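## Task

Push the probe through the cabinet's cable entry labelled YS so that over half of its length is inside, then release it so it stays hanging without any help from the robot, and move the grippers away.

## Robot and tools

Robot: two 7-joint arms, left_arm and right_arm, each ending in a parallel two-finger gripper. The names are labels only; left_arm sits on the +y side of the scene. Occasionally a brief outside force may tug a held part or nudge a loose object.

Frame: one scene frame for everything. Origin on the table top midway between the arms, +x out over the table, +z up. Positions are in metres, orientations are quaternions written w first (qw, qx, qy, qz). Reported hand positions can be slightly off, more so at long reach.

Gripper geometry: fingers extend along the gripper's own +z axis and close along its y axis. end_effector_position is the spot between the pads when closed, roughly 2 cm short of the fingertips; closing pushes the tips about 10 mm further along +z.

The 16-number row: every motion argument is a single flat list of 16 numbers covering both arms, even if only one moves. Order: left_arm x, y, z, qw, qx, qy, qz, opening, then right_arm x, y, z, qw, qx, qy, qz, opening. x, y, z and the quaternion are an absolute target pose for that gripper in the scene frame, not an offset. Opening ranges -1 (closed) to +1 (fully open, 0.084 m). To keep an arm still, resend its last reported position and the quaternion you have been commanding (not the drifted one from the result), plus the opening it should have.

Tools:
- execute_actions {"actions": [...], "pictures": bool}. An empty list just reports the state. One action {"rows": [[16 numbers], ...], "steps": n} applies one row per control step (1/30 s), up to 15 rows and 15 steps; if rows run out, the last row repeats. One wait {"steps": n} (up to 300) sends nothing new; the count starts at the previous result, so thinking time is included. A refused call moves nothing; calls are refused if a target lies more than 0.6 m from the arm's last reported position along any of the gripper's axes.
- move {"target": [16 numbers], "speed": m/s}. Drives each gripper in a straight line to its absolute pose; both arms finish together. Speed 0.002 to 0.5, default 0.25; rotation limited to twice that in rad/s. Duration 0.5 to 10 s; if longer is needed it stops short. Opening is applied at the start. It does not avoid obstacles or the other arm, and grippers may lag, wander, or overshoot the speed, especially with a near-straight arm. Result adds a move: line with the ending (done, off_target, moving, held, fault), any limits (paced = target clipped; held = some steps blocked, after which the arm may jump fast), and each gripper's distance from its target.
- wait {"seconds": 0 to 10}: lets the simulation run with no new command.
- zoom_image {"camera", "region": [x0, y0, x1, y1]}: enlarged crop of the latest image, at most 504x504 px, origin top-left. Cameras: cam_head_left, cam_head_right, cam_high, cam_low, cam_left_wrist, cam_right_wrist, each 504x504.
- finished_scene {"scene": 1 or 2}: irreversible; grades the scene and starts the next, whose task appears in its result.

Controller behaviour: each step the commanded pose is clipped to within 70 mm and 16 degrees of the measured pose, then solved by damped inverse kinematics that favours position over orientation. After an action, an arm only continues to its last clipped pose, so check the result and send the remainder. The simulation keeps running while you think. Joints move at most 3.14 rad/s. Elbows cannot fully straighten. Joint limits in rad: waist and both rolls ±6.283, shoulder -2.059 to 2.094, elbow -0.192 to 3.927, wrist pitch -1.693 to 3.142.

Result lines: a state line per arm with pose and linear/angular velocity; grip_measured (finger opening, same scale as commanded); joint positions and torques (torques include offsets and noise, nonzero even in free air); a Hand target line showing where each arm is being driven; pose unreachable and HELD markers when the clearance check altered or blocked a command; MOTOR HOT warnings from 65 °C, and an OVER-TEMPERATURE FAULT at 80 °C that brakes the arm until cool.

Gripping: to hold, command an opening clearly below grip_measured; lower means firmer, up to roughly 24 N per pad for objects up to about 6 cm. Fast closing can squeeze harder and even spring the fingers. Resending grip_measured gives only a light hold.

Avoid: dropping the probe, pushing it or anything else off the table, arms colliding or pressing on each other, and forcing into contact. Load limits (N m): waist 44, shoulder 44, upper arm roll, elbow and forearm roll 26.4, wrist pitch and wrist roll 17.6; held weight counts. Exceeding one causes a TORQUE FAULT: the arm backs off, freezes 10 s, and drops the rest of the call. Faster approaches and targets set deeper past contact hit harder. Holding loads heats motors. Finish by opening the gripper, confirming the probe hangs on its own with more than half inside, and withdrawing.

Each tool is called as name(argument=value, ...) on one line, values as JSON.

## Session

execute_actions(actions=[])

Scene clock: 0.00 s of 5060.00 s.
left_arm: end_effector_position=(+0.1591, +0.5633, +0.3156) grip_measured=+1.00 end_effector_quat_wxyz=(-0.251, +0.588, +0.767, +0.056) end_effector_velocity=(+0.000, +0.000, +0.000) end_effector_angular_velocity=(+0.001, +0.002, -0.001) | right_arm: end_effector_position=(+0.2816, -0.6265, +0.1116) grip_measured=+1.00 end_effector_quat_wxyz=(-0.381, -0.004, +0.913, +0.144) end_effector_velocity=(-0.000, -0.000, -0.000) end_effector_angular_velocity=(+0.000, +0.001, -0.001)
Joint positions: left_arm=[ 1.126 -0.876 -0.427  0.621  0.182  1.311 -0.907  0.084] | right_arm=[-0.766  0.53   0.131  1.407 -0.175  1.719  2.682  0.084]
Joint velocities: left_arm=[-0.     0.001 -0.001  0.001  0.002 -0.    -0.    -0.   ] | right_arm=[ 0.    -0.    -0.001 -0.001  0.    -0.    -0.    -0.   ]
Joint torques (N m, as the arm reports them, + toward a larger angle): no reading
Motor temperatures (°C, as the motors report them): left_arm=[33 33 29 32 33 32 31] | right_arm=[29 32 31 35 31 40 31]
Hand target (left_arm): +0.159, +0.563, +0.316; -0.251, +0.588, +0.767, +0.056
Hand target (right_arm): +0.282, -0.626, +0.112; -0.381, -0.004, +0.913, +0.144

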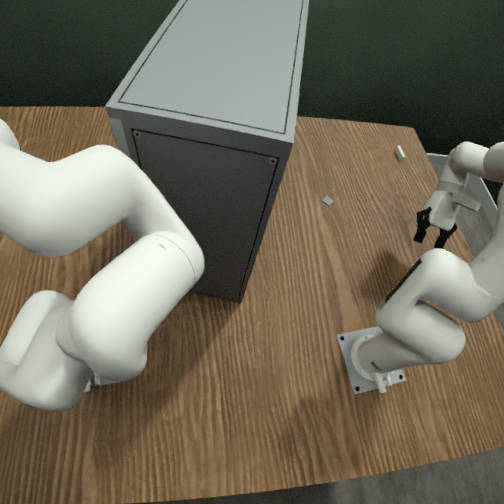

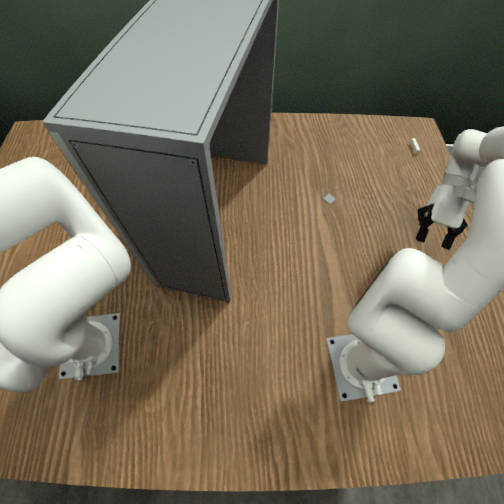

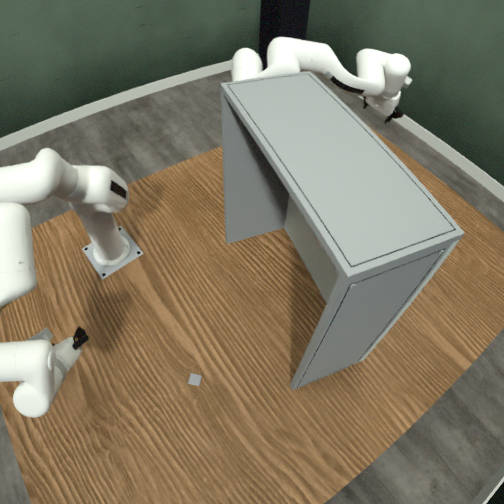

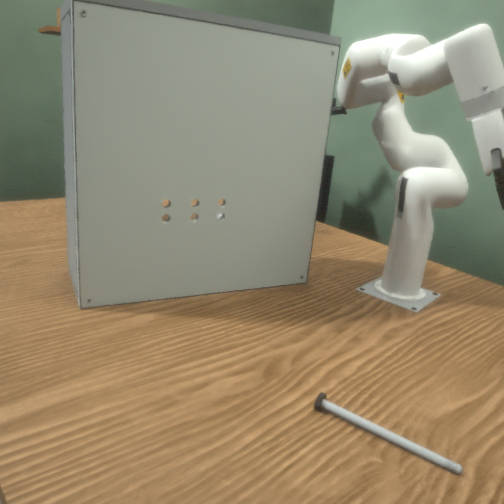

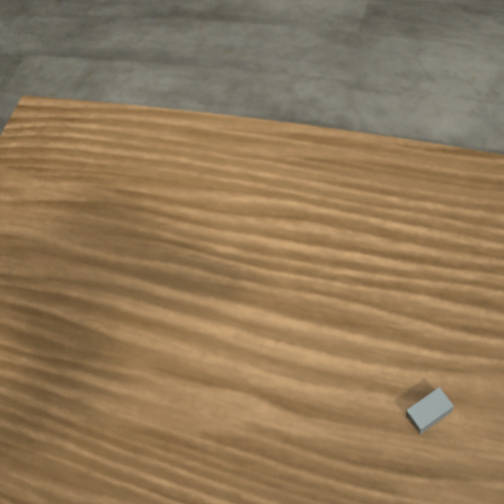

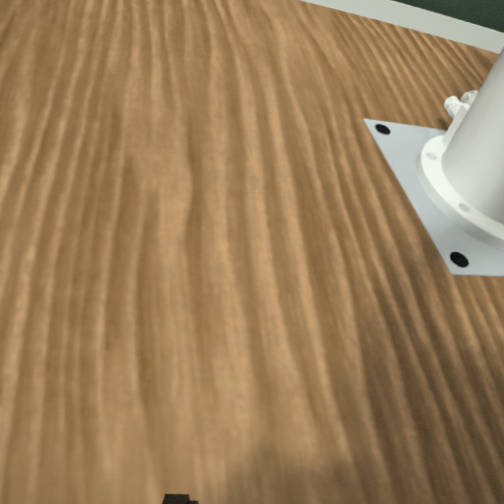

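move(target=[0.3,0.6,0.33,0,1,0,0,1,0.4,-0.3,0.15,0.5,-0.5,-0.5,-0.5,1])

Scene clock: 11.23 s of 5060.00 s.
left_arm: end_effector_position=(+0.2999, +0.6000, +0.3303) grip_measured=+1.00 end_effector_quat_wxyz=(-0.000, +1.000, -0.001, +0.001) end_effector_velocity=(+0.000, -0.000, +0.001) end_effector_angular_velocity=(+0.001, +0.000, -0.005) | right_arm: end_effector_position=(+0.4000, -0.3008, +0.1499) grip_measured=+1.00 end_effector_quat_wxyz=(-0.498, +0.502, +0.500, +0.500) end_effector_velocity=(+0.000, +0.001, +0.000) end_effector_angular_velocity=(+0.002, +0.000, -0.001)
Joint positions: left_arm=[ 0.637 -0.288  0.022  1.114  0.005  1.4    0.802  0.084] | right_arm=[-0.67   0.542  0.207  0.985  1.196  1.635  3.6    0.084]
Joint velocities: left_arm=[-0.     0.    -0.001  0.003  0.     0.002  0.004 -0.   ] | right_arm=[ 0.001 -0.001  0.002 -0.002  0.004 -0.001 -0.    -0.   ]
Joint torques (N m, as the arm reports them, + toward a larger angle): left_arm=[ -2.6  -12.6   -0.16  17.38   0.45  -1.32  -1.14] | right_arm=[  0.64 -24.34   3.96   8.22   0.98   2.15   0.26]
Motor temperatures (°C, as the motors report them): left_arm=[33 33 29 34 33 32 31] | right_arm=[29 32 31 36 31 40 31]
Hand target (left_arm): +0.300, +0.600, +0.330; -0.000, +1.000, -0.001, +0.001
Hand target (right_arm): +0.400, -0.300, +0.150; +0.498, -0.502, -0.500, -0.500
Off the commanded pose (left_arm): 0.000 m, 0 deg.
Off the commanded pose (right_arm): 0.001 m, 0 deg.
After step 90, 4.03 s passed at rest.
move: done

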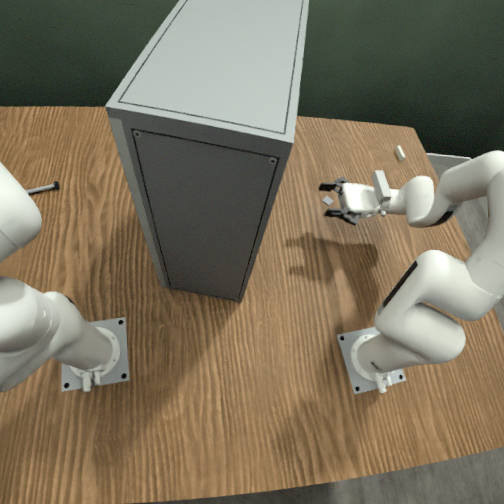

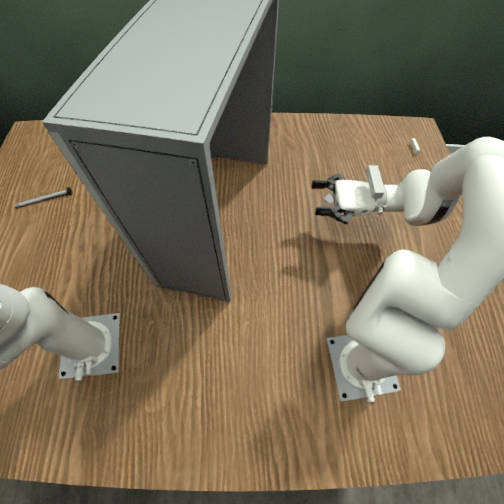

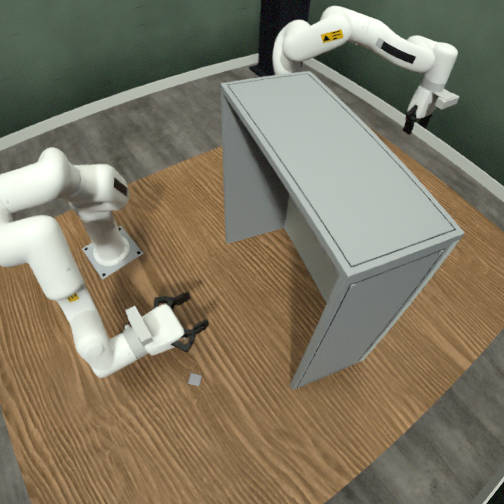

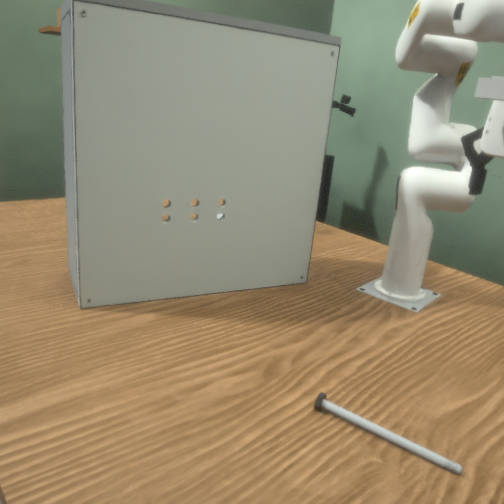

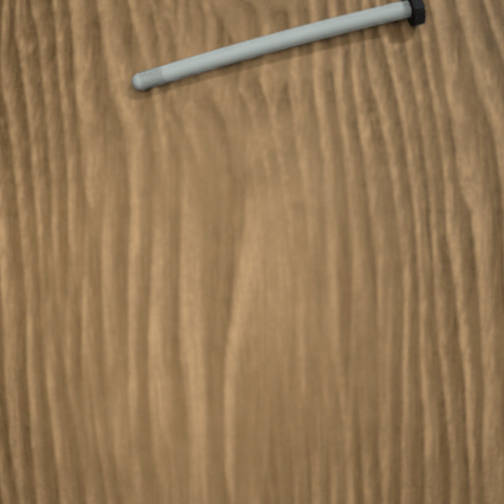

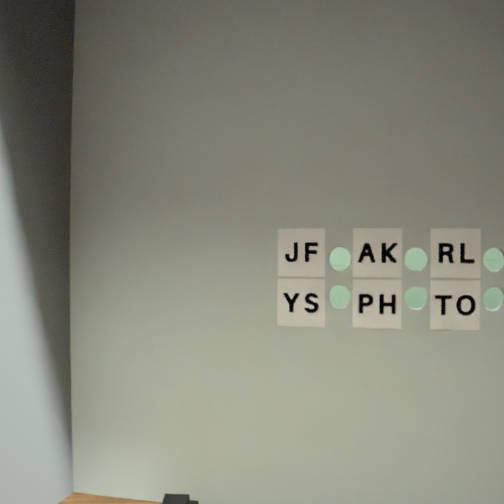

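move(target=[0.5175,0.5565,0.06,-0.204,0.595,0.761,0.16,0.2,0.4,-0.3,0.15,0.5,-0.5,-0.5,-0.5,1])

zoom_image(camera="cam_low", region=[254, 254, 504, 504])

Scene clock: 25.73 s of 5060.00 s.
left_arm: end_effector_position=(+0.5184, +0.5582, +0.0614) grip_measured=+0.19 end_effector_quat_wxyz=(-0.204, +0.594, +0.761, +0.162) end_effector_velocity=(-0.000, -0.000, -0.001) end_effector_angular_velocity=(+0.001, +0.002, +0.002) | right_arm: end_effector_position=(+0.4000, -0.3000, +0.1500) grip_measured=+1.00 end_effector_quat_wxyz=(-0.500, +0.500, +0.500, +0.500) end_effector_velocity=(-0.000, -0.000, -0.000) end_effector_angular_velocity=(-0.001, -0.000, +0.001)
Joint positions: left_arm=[ 0.4    0.507 -0.29   1.227  0.88   0.929 -2.141  0.052] | right_arm=[-0.669  0.546  0.208  0.989  1.194  1.638  3.601  0.084]
Joint velocities: left_arm=[-0.002  0.003  0.001  0.002  0.001  0.002 -0.003  0.   ] | right_arm=[ 0.     0.    -0.001  0.001 -0.002  0.    -0.    -0.   ]
Joint torques (N m, as the arm reports them, + toward a larger angle): left_arm=[ -2.72 -24.27  -2.98  14.78   1.01  -0.54  -1.14] | right_arm=[  0.48 -24.59   3.85   8.17   0.92   2.15   0.2 ]
Motor temperatures (°C, as the motors report them): left_arm=[33 33 29 35 33 32 31] | right_arm=[29 32 31 36 31 40 31]
Hand target (left_arm): +0.518, +0.558, +0.061; -0.205, +0.595, +0.761, +0.161
Hand target (right_arm): +0.400, -0.300, +0.150; +0.500, -0.500, -0.500, -0.500
Off the commanded pose (left_arm): 0.002 m, 0 deg.
Off the commanded pose (right_arm): 0.000 m, 0 deg.
After step 90, 7.30 s passed at rest.
move: done

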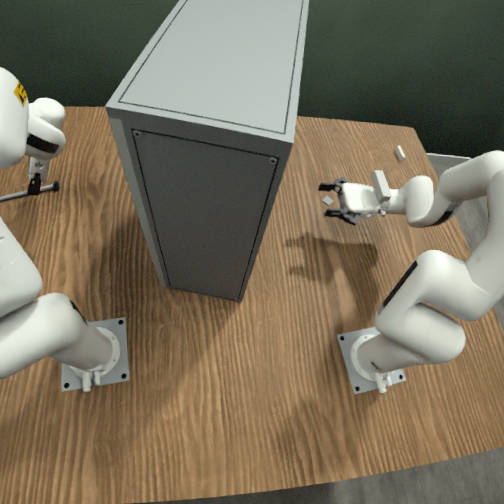

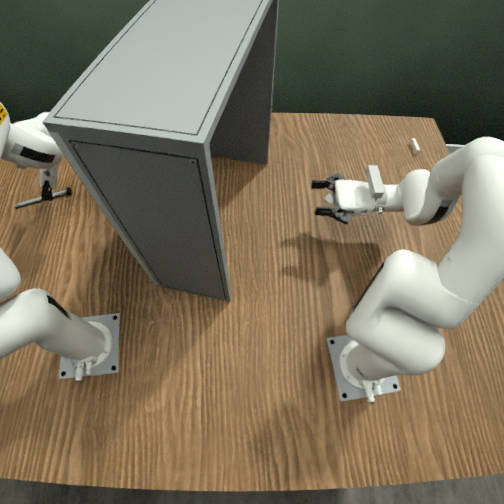

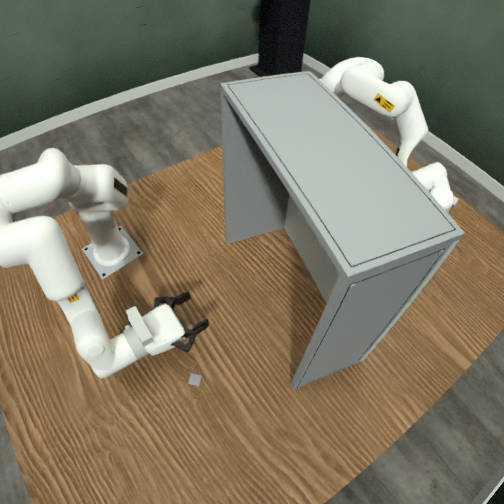

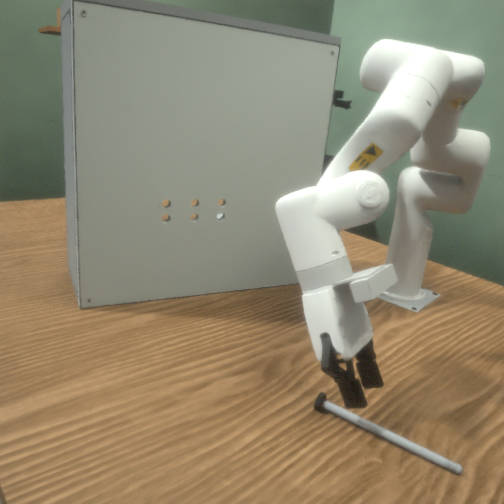

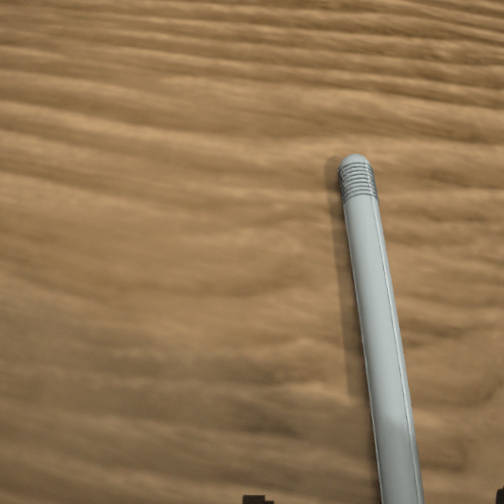

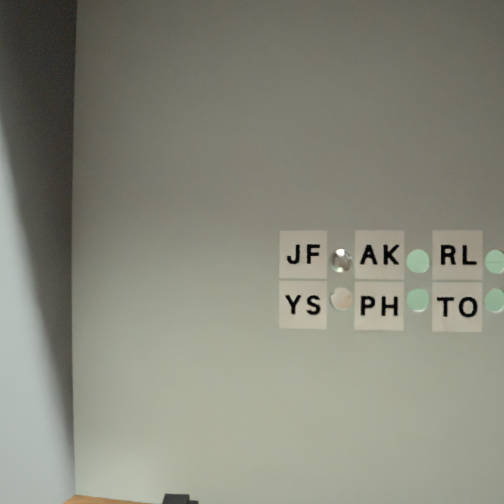

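Region (254, 254, 504, 504) of cam_low's 504x504 image, scaled by 2.016, with more detail than that image has.

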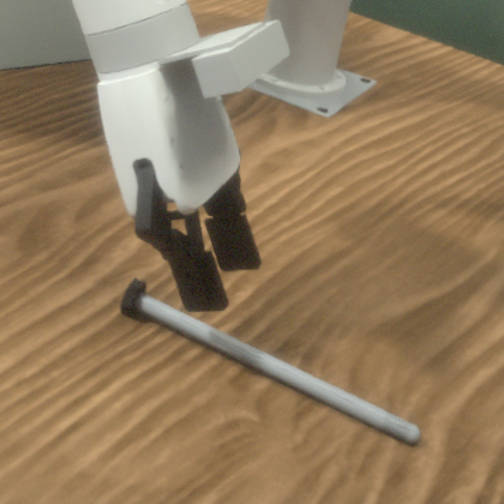

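move(target=[0.534,0.545,0.025,-0.204,0.595,0.761,0.16,0.2,0.4,-0.3,0.15,0.5,-0.5,-0.5,-0.5,1], speed=0.05)

move(target=[0.534,0.545,0.025,-0.204,0.595,0.761,0.16,-1,0.4,-0.3,0.15,0.5,-0.5,-0.5,-0.5,1])

move(target=[0.48,0.55,0.15,-0.204,0.595,0.761,0.16,-1,0.4,-0.3,0.15,0.5,-0.5,-0.5,-0.5,1], speed=0.1)

Scene clock: 34.23 s of 5060.00 s.
left_arm: end_effector_position=(+0.5345, +0.5453, +0.0257) grip_measured=+0.19 end_effector_quat_wxyz=(-0.204, +0.595, +0.761, +0.161) end_effector_velocity=(+0.000, -0.000, -0.000) end_effector_angular_velocity=(-0.000, -0.000, +0.001) | right_arm: end_effector_position=(+0.4000, -0.3000, +0.1500) grip_measured=+1.00 end_effector_quat_wxyz=(-0.500, +0.500, +0.500, +0.500) end_effector_velocity=(+0.001, +0.001, +0.000) end_effector_angular_velocity=(+0.001, -0.001, +0.001)
Joint positions: left_arm=[ 0.357  0.615 -0.277  1.29   0.917  0.919 -2.205  0.052] | right_arm=[-0.669  0.546  0.208  0.989  1.194  1.638  3.601  0.084]
Joint velocities: left_arm=[-0.001  0.001 -0.     0.    -0.     0.    -0.001  0.   ] | right_arm=[ 0.    -0.     0.002  0.001  0.001 -0.001  0.    -0.   ]
Joint torques (N m, as the arm reports them, + toward a larger angle): left_arm=[ -2.73 -24.3   -3.53  13.6    0.85  -0.68  -1.05] | right_arm=[  0.66 -24.29   3.86   8.2    0.93   2.18   0.26]
Motor temperatures (°C, as the motors report them): left_arm=[33 34 29 35 33 32 31] | right_arm=[29 33 31 36 31 40 31]
Hand target (left_arm): +0.534, +0.545, +0.025; -0.204, +0.595, +0.761, +0.160
Hand target (right_arm): +0.400, -0.300, +0.150; +0.500, -0.500, -0.500, -0.500
Off the commanded pose (left_arm): 0.001 m, 0 deg.
Off the commanded pose (right_arm): 0.000 m, 0 deg.
After step 90, 4.37 s passed at rest.
move: done

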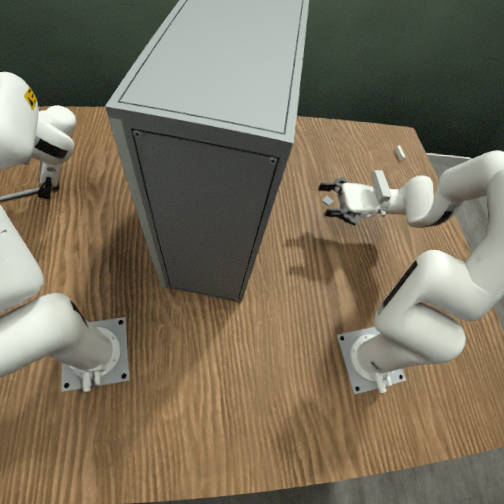

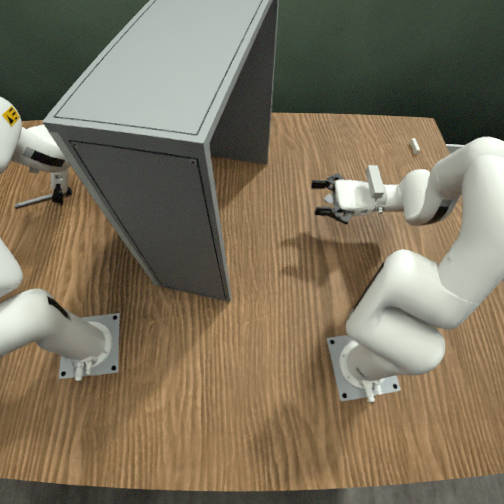

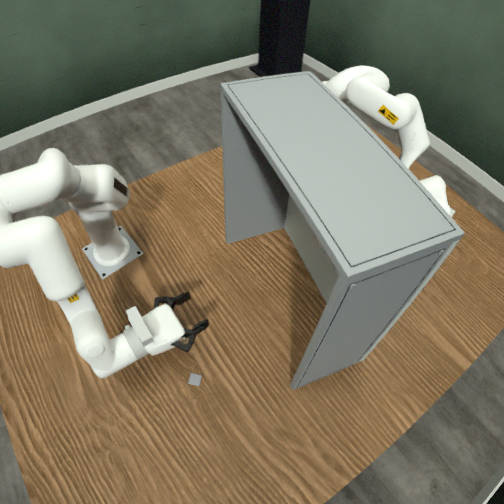

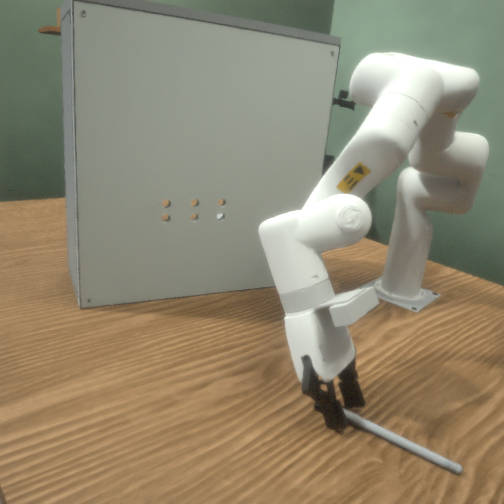

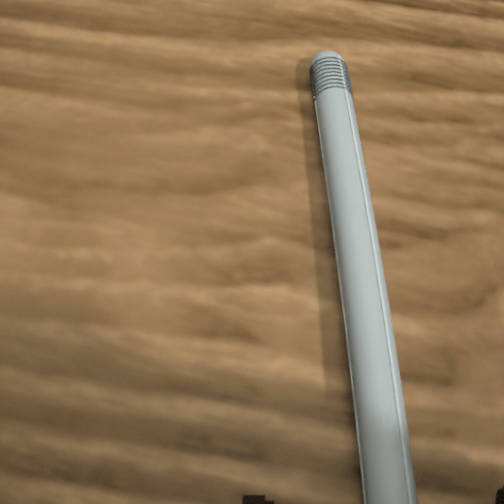

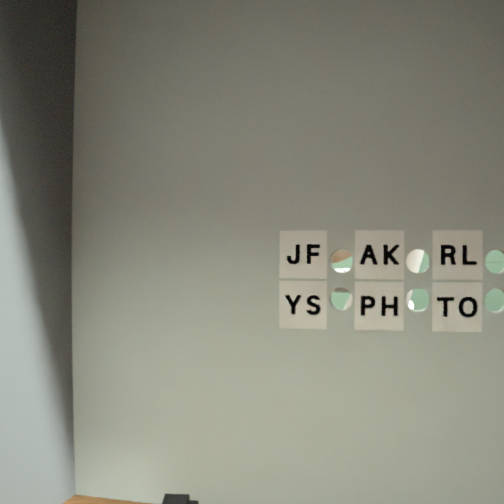

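Scene clock: 34.93 s of 5060.00 s.
left_arm: end_effector_position=(+0.5352, +0.5456, +0.0267) grip_measured=-0.74 end_effector_quat_wxyz=(-0.203, +0.594, +0.761, +0.162) end_effector_velocity=(-0.000, -0.000, -0.001) end_effector_angular_velocity=(-0.000, +0.001, -0.002) | right_arm: end_effector_position=(+0.4000, -0.3000, +0.1500) grip_measured=+1.00 end_effector_quat_wxyz=(-0.500, +0.500, +0.500, +0.500) end_effector_velocity=(+0.000, -0.000, +0.000) end_effector_angular_velocity=(-0.000, -0.001, -0.001)
Joint positions: left_arm=[ 0.357  0.614 -0.278  1.291  0.918  0.919 -2.206  0.011] | right_arm=[-0.669  0.546  0.208  0.989  1.194  1.638  3.601  0.084]
Joint velocities: left_arm=[ 0.     0.    -0.001 -0.002  0.001 -0.    -0.     0.   ] | right_arm=[ 0.     0.    -0.     0.001  0.001 -0.     0.    -0.   ]
Joint torques (N m, as the arm reports them, + toward a larger angle): left_arm=[ -2.73 -13.92  -3.05   6.25  -0.88  -0.67  -1.  ] | right_arm=[  0.55 -24.44   3.87   8.18   0.9    2.17   0.3 ]
Motor temperatures (°C, as the motors report them): left_arm=[33 34 29 35 33 32 31] | right_arm=[29 33 31 36 31 40 31]
Hand target (left_arm): +0.534, +0.545, +0.025; -0.204, +0.595, +0.761, +0.160
Hand target (right_arm): +0.400, -0.300, +0.150; +0.500, -0.500, -0.500, -0.500
Off the commanded pose (left_arm): 0.002 m, 0 deg.
Off the commanded pose (right_arm): 0.000 m, 0 deg.
move: done

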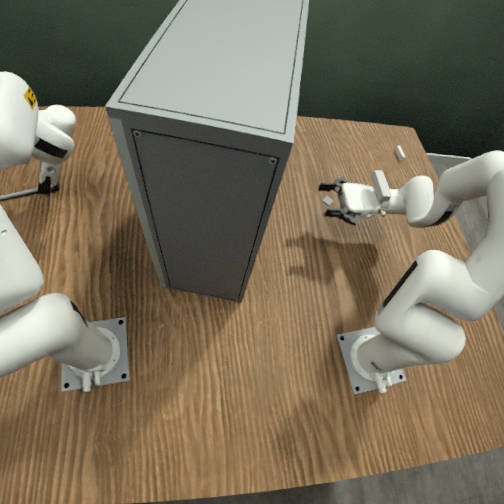

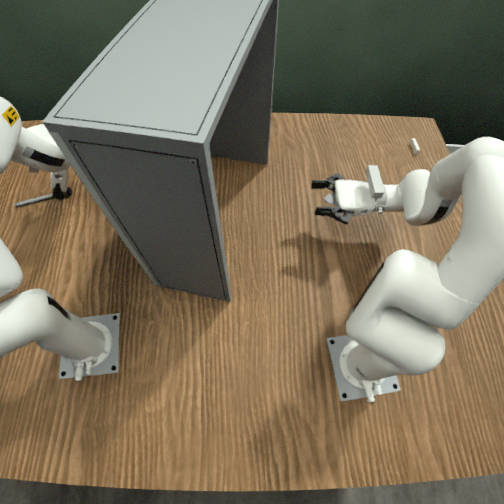

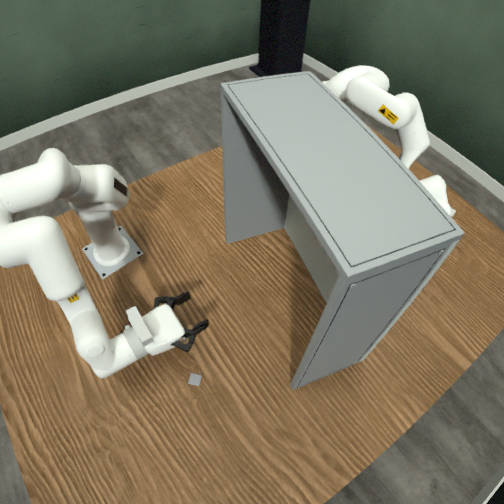

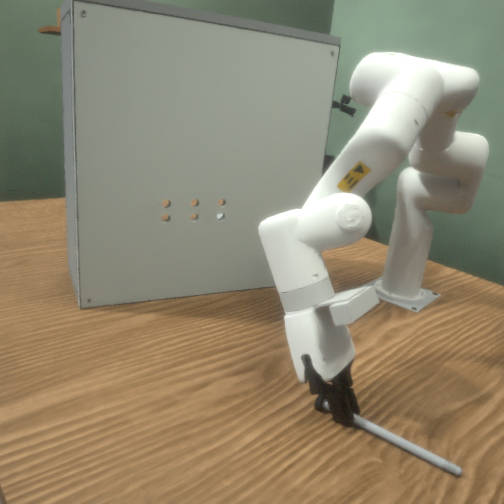

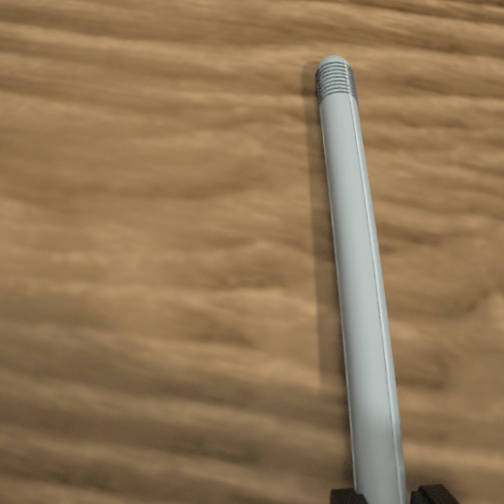

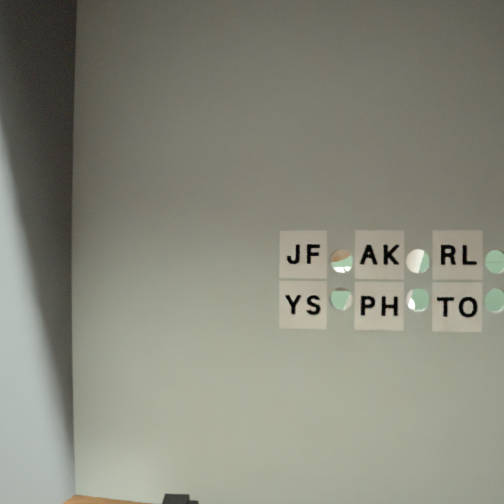

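Scene clock: 36.63 s of 5060.00 s.
left_arm: end_effector_position=(+0.4793, +0.5497, +0.1492) grip_measured=-0.74 end_effector_quat_wxyz=(-0.204, +0.595, +0.761, +0.159) end_effector_velocity=(-0.000, -0.001, -0.000) end_effector_angular_velocity=(-0.004, +0.001, +0.001) | right_arm: end_effector_position=(+0.4000, -0.3000, +0.1500) grip_measured=+1.00 end_effector_quat_wxyz=(-0.500, +0.500, +0.500, +0.500) end_effector_velocity=(+0.001, -0.000, +0.000) end_effector_angular_velocity=(+0.000, -0.000, -0.002)
Joint positions: left_arm=[ 0.452  0.227 -0.335  1.093  0.731  1.005 -1.991  0.011] | right_arm=[-0.669  0.546  0.208  0.989  1.194  1.638  3.601  0.084]
Joint velocities: left_arm=[ 0.001 -0.    -0.001 -0.    -0.005  0.001  0.002 -0.   ] | right_arm=[ 0.     0.    -0.001  0.001  0.001  0.     0.    -0.   ]
Joint torques (N m, as the arm reports them, + toward a larger angle): left_arm=[ -2.77 -20.68  -1.62  16.57   1.26  -0.67  -1.11] | right_arm=[  0.43 -24.6    3.89   8.25   0.92   2.09   0.32]
Motor temperatures (°C, as the motors report them): left_arm=[33 34 29 35 33 32 31] | right_arm=[29 33 31 36 31 40 31]
Hand target (left_arm): +0.480, +0.550, +0.150; -0.204, +0.595, +0.761, +0.160
Hand target (right_arm): +0.400, -0.300, +0.150; +0.500, -0.500, -0.500, -0.500
Off the commanded pose (left_arm): 0.001 m, 0 deg.
Off the commanded pose (right_arm): 0.000 m, 0 deg.
move: done

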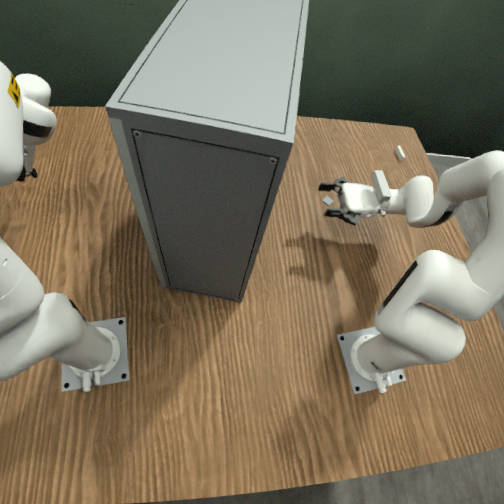

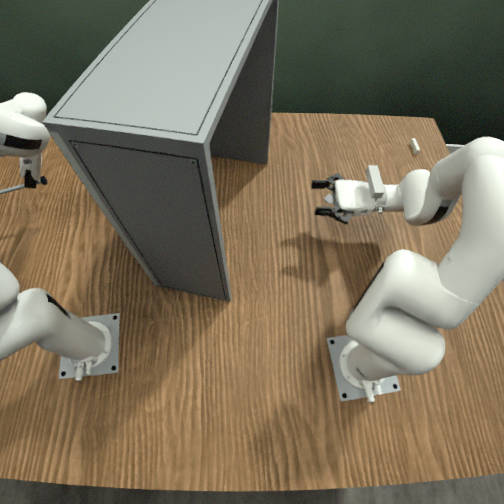

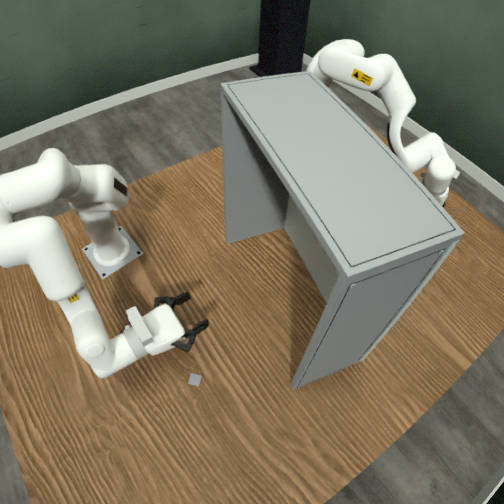

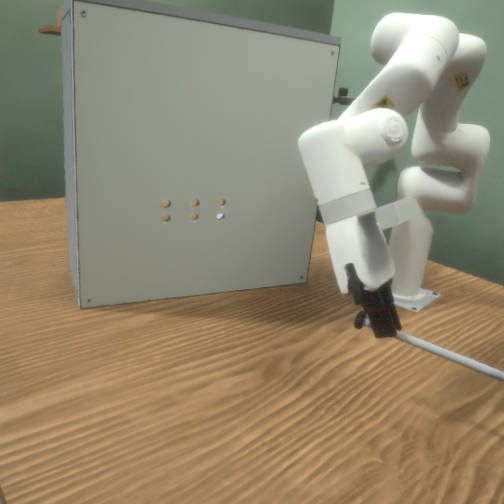

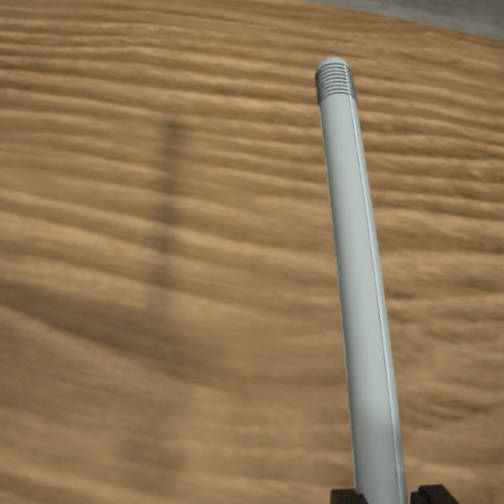

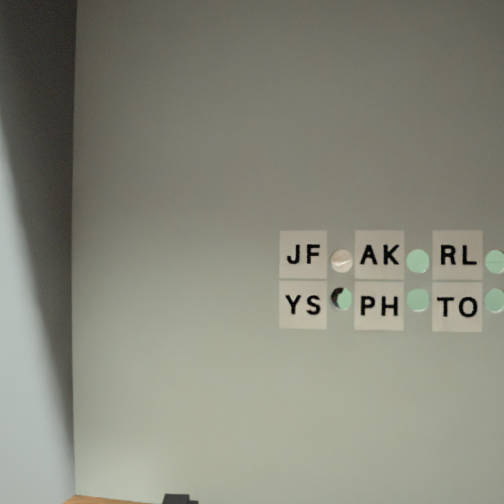

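move(target=[0.45,0.52,0.22,0,0.966,0,0.259,-1,0.4,-0.3,0.15,0.5,-0.5,-0.5,-0.5,1], speed=0.35)

move(target=[0.48,0.43,0.25,0.194,0.64,-0.723,0.172,-1,0.4,-0.3,0.15,0.5,-0.5,-0.5,-0.5,1], speed=0.35)

Scene clock: 47.07 s of 5060.00 s.
left_arm: end_effector_position=(+0.4502, +0.5185, +0.2189) grip_measured=-0.74 end_effector_quat_wxyz=(+0.002, +0.966, -0.001, +0.260) end_effector_velocity=(+0.000, +0.000, +0.001) end_effector_angular_velocity=(-0.003, -0.003, -0.006) | right_arm: end_effector_position=(+0.4000, -0.3000, +0.1500) grip_measured=+1.00 end_effector_quat_wxyz=(-0.500, +0.500, +0.500, +0.500) end_effector_velocity=(+0.000, +0.001, +0.001) end_effector_angular_velocity=(+0.001, -0.002, +0.002)
Joint positions: left_arm=[-0.036 -0.28   0.395  0.638 -0.334  0.457  0.782  0.011] | right_arm=[-0.669  0.546  0.208  0.989  1.194  1.638  3.601  0.084]
Joint velocities: left_arm=[-0.004 -0.     0.006  0.003 -0.01   0.005  0.015 -0.   ] | right_arm=[ 0.    -0.     0.002  0.     0.     0.    -0.001 -0.   ]
Joint torques (N m, as the arm reports them, + toward a larger angle): left_arm=[ -2.67 -11.66  -1.97  17.24   0.96  -1.89  -1.08] | right_arm=[  0.57 -24.58   3.82   8.18   0.88   2.15   0.37]
Motor temperatures (°C, as the motors report them): left_arm=[33 34 29 36 33 32 31] | right_arm=[29 33 31 36 31 40 31]
Hand target (left_arm): +0.450, +0.519, +0.219; +0.002, +0.966, -0.001, +0.260
Hand target (right_arm): +0.400, -0.300, +0.150; +0.500, -0.500, -0.500, -0.500
Off the commanded pose (left_arm): 0.002 m, 0 deg.
Off the commanded pose (right_arm): 0.000 m, 0 deg.
After step 90, 4.27 s passed at rest.
move: done

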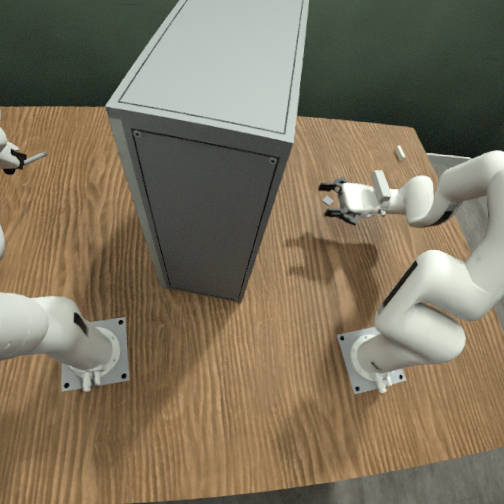

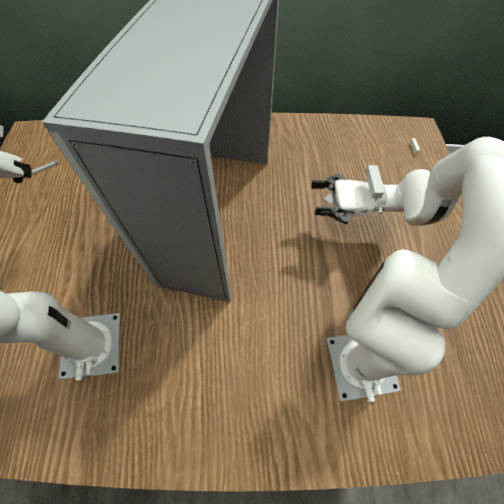

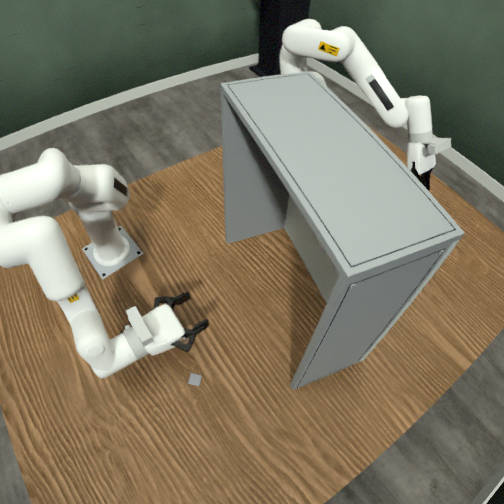

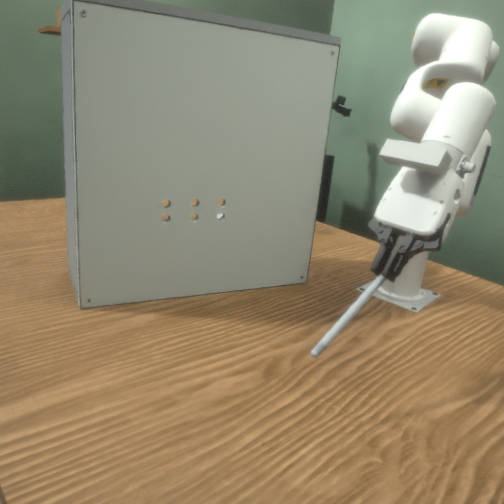

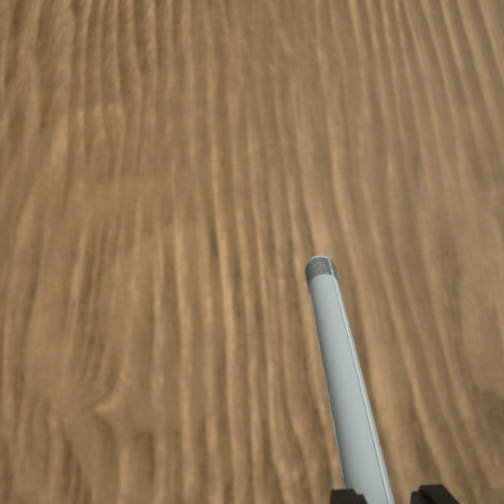

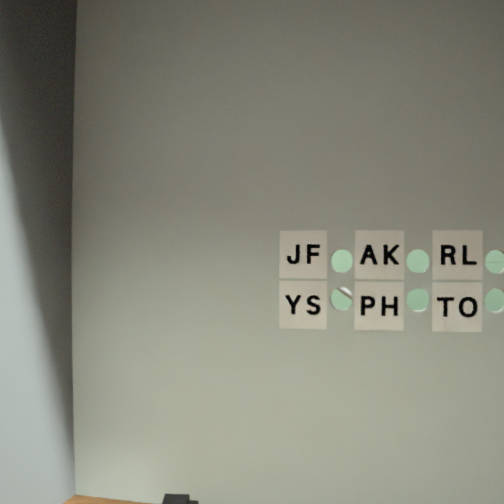

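Scene clock: 49.93 s of 5060.00 s.
left_arm: end_effector_position=(+0.4792, +0.4309, +0.2506) grip_measured=-0.74 end_effector_quat_wxyz=(-0.194, -0.641, +0.722, -0.173) end_effector_velocity=(+0.000, -0.001, +0.001) end_effector_angular_velocity=(+0.000, -0.000, -0.007) | right_arm: end_effector_position=(+0.4000, -0.3000, +0.1500) grip_measured=+1.00 end_effector_quat_wxyz=(-0.500, +0.500, +0.500, +0.500) end_effector_velocity=(-0.001, +0.000, -0.000) end_effector_angular_velocity=(+0.001, +0.000, +0.001)
Joint positions: left_arm=[-0.227  0.228  0.623  1.395 -0.538  1.568  2.34   0.011] | right_arm=[-0.669  0.546  0.208  0.989  1.194  1.638  3.601  0.084]
Joint velocities: left_arm=[-0.001  0.002 -0.     0.005  0.001  0.005  0.004 -0.   ] | right_arm=[-0.    -0.     0.001 -0.001 -0.001  0.    -0.    -0.   ]
Joint torques (N m, as the arm reports them, + toward a larger angle): left_arm=[ -3.01 -19.56   1.99  16.68  -0.38  -0.49  -1.12] | right_arm=[  0.55 -24.56   3.81   8.26   0.8    2.16   0.27]
Motor temperatures (°C, as the motors report them): left_arm=[33 34 29 36 33 32 31] | right_arm=[29 33 31 36 31 40 31]
Hand target (left_arm): +0.479, +0.431, +0.250; -0.194, -0.640, +0.723, -0.173
Hand target (right_arm): +0.400, -0.300, +0.150; +0.500, -0.500, -0.500, -0.500
Off the commanded pose (left_arm): 0.001 m, 0 deg.
Off the commanded pose (right_arm): 0.000 m, 0 deg.
move: done

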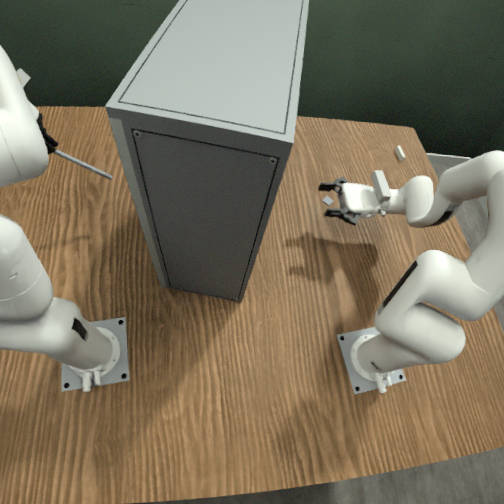

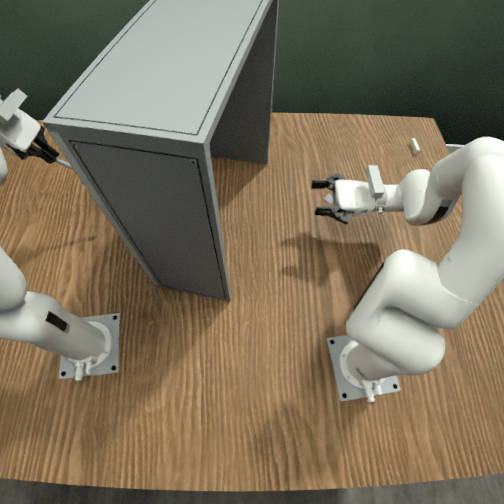

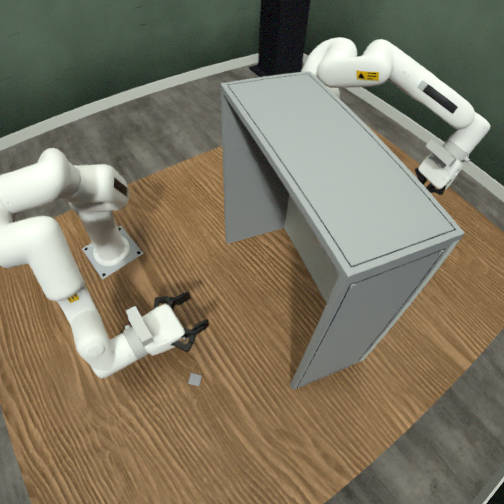

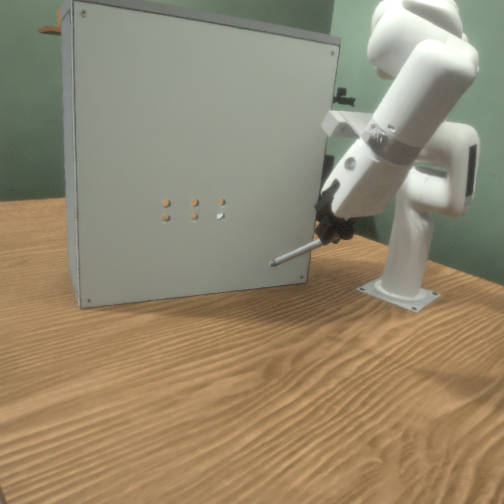

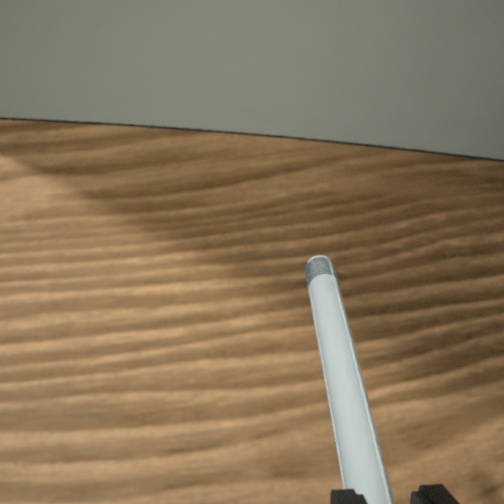

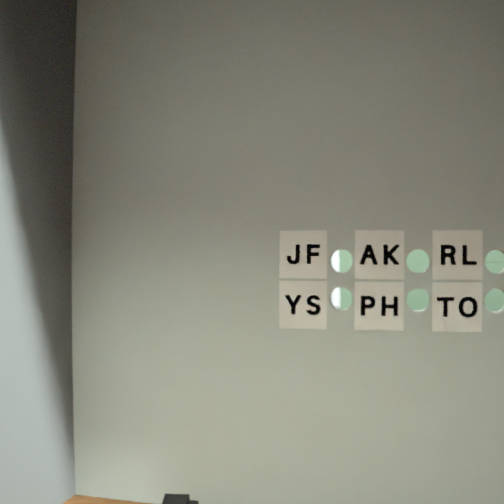

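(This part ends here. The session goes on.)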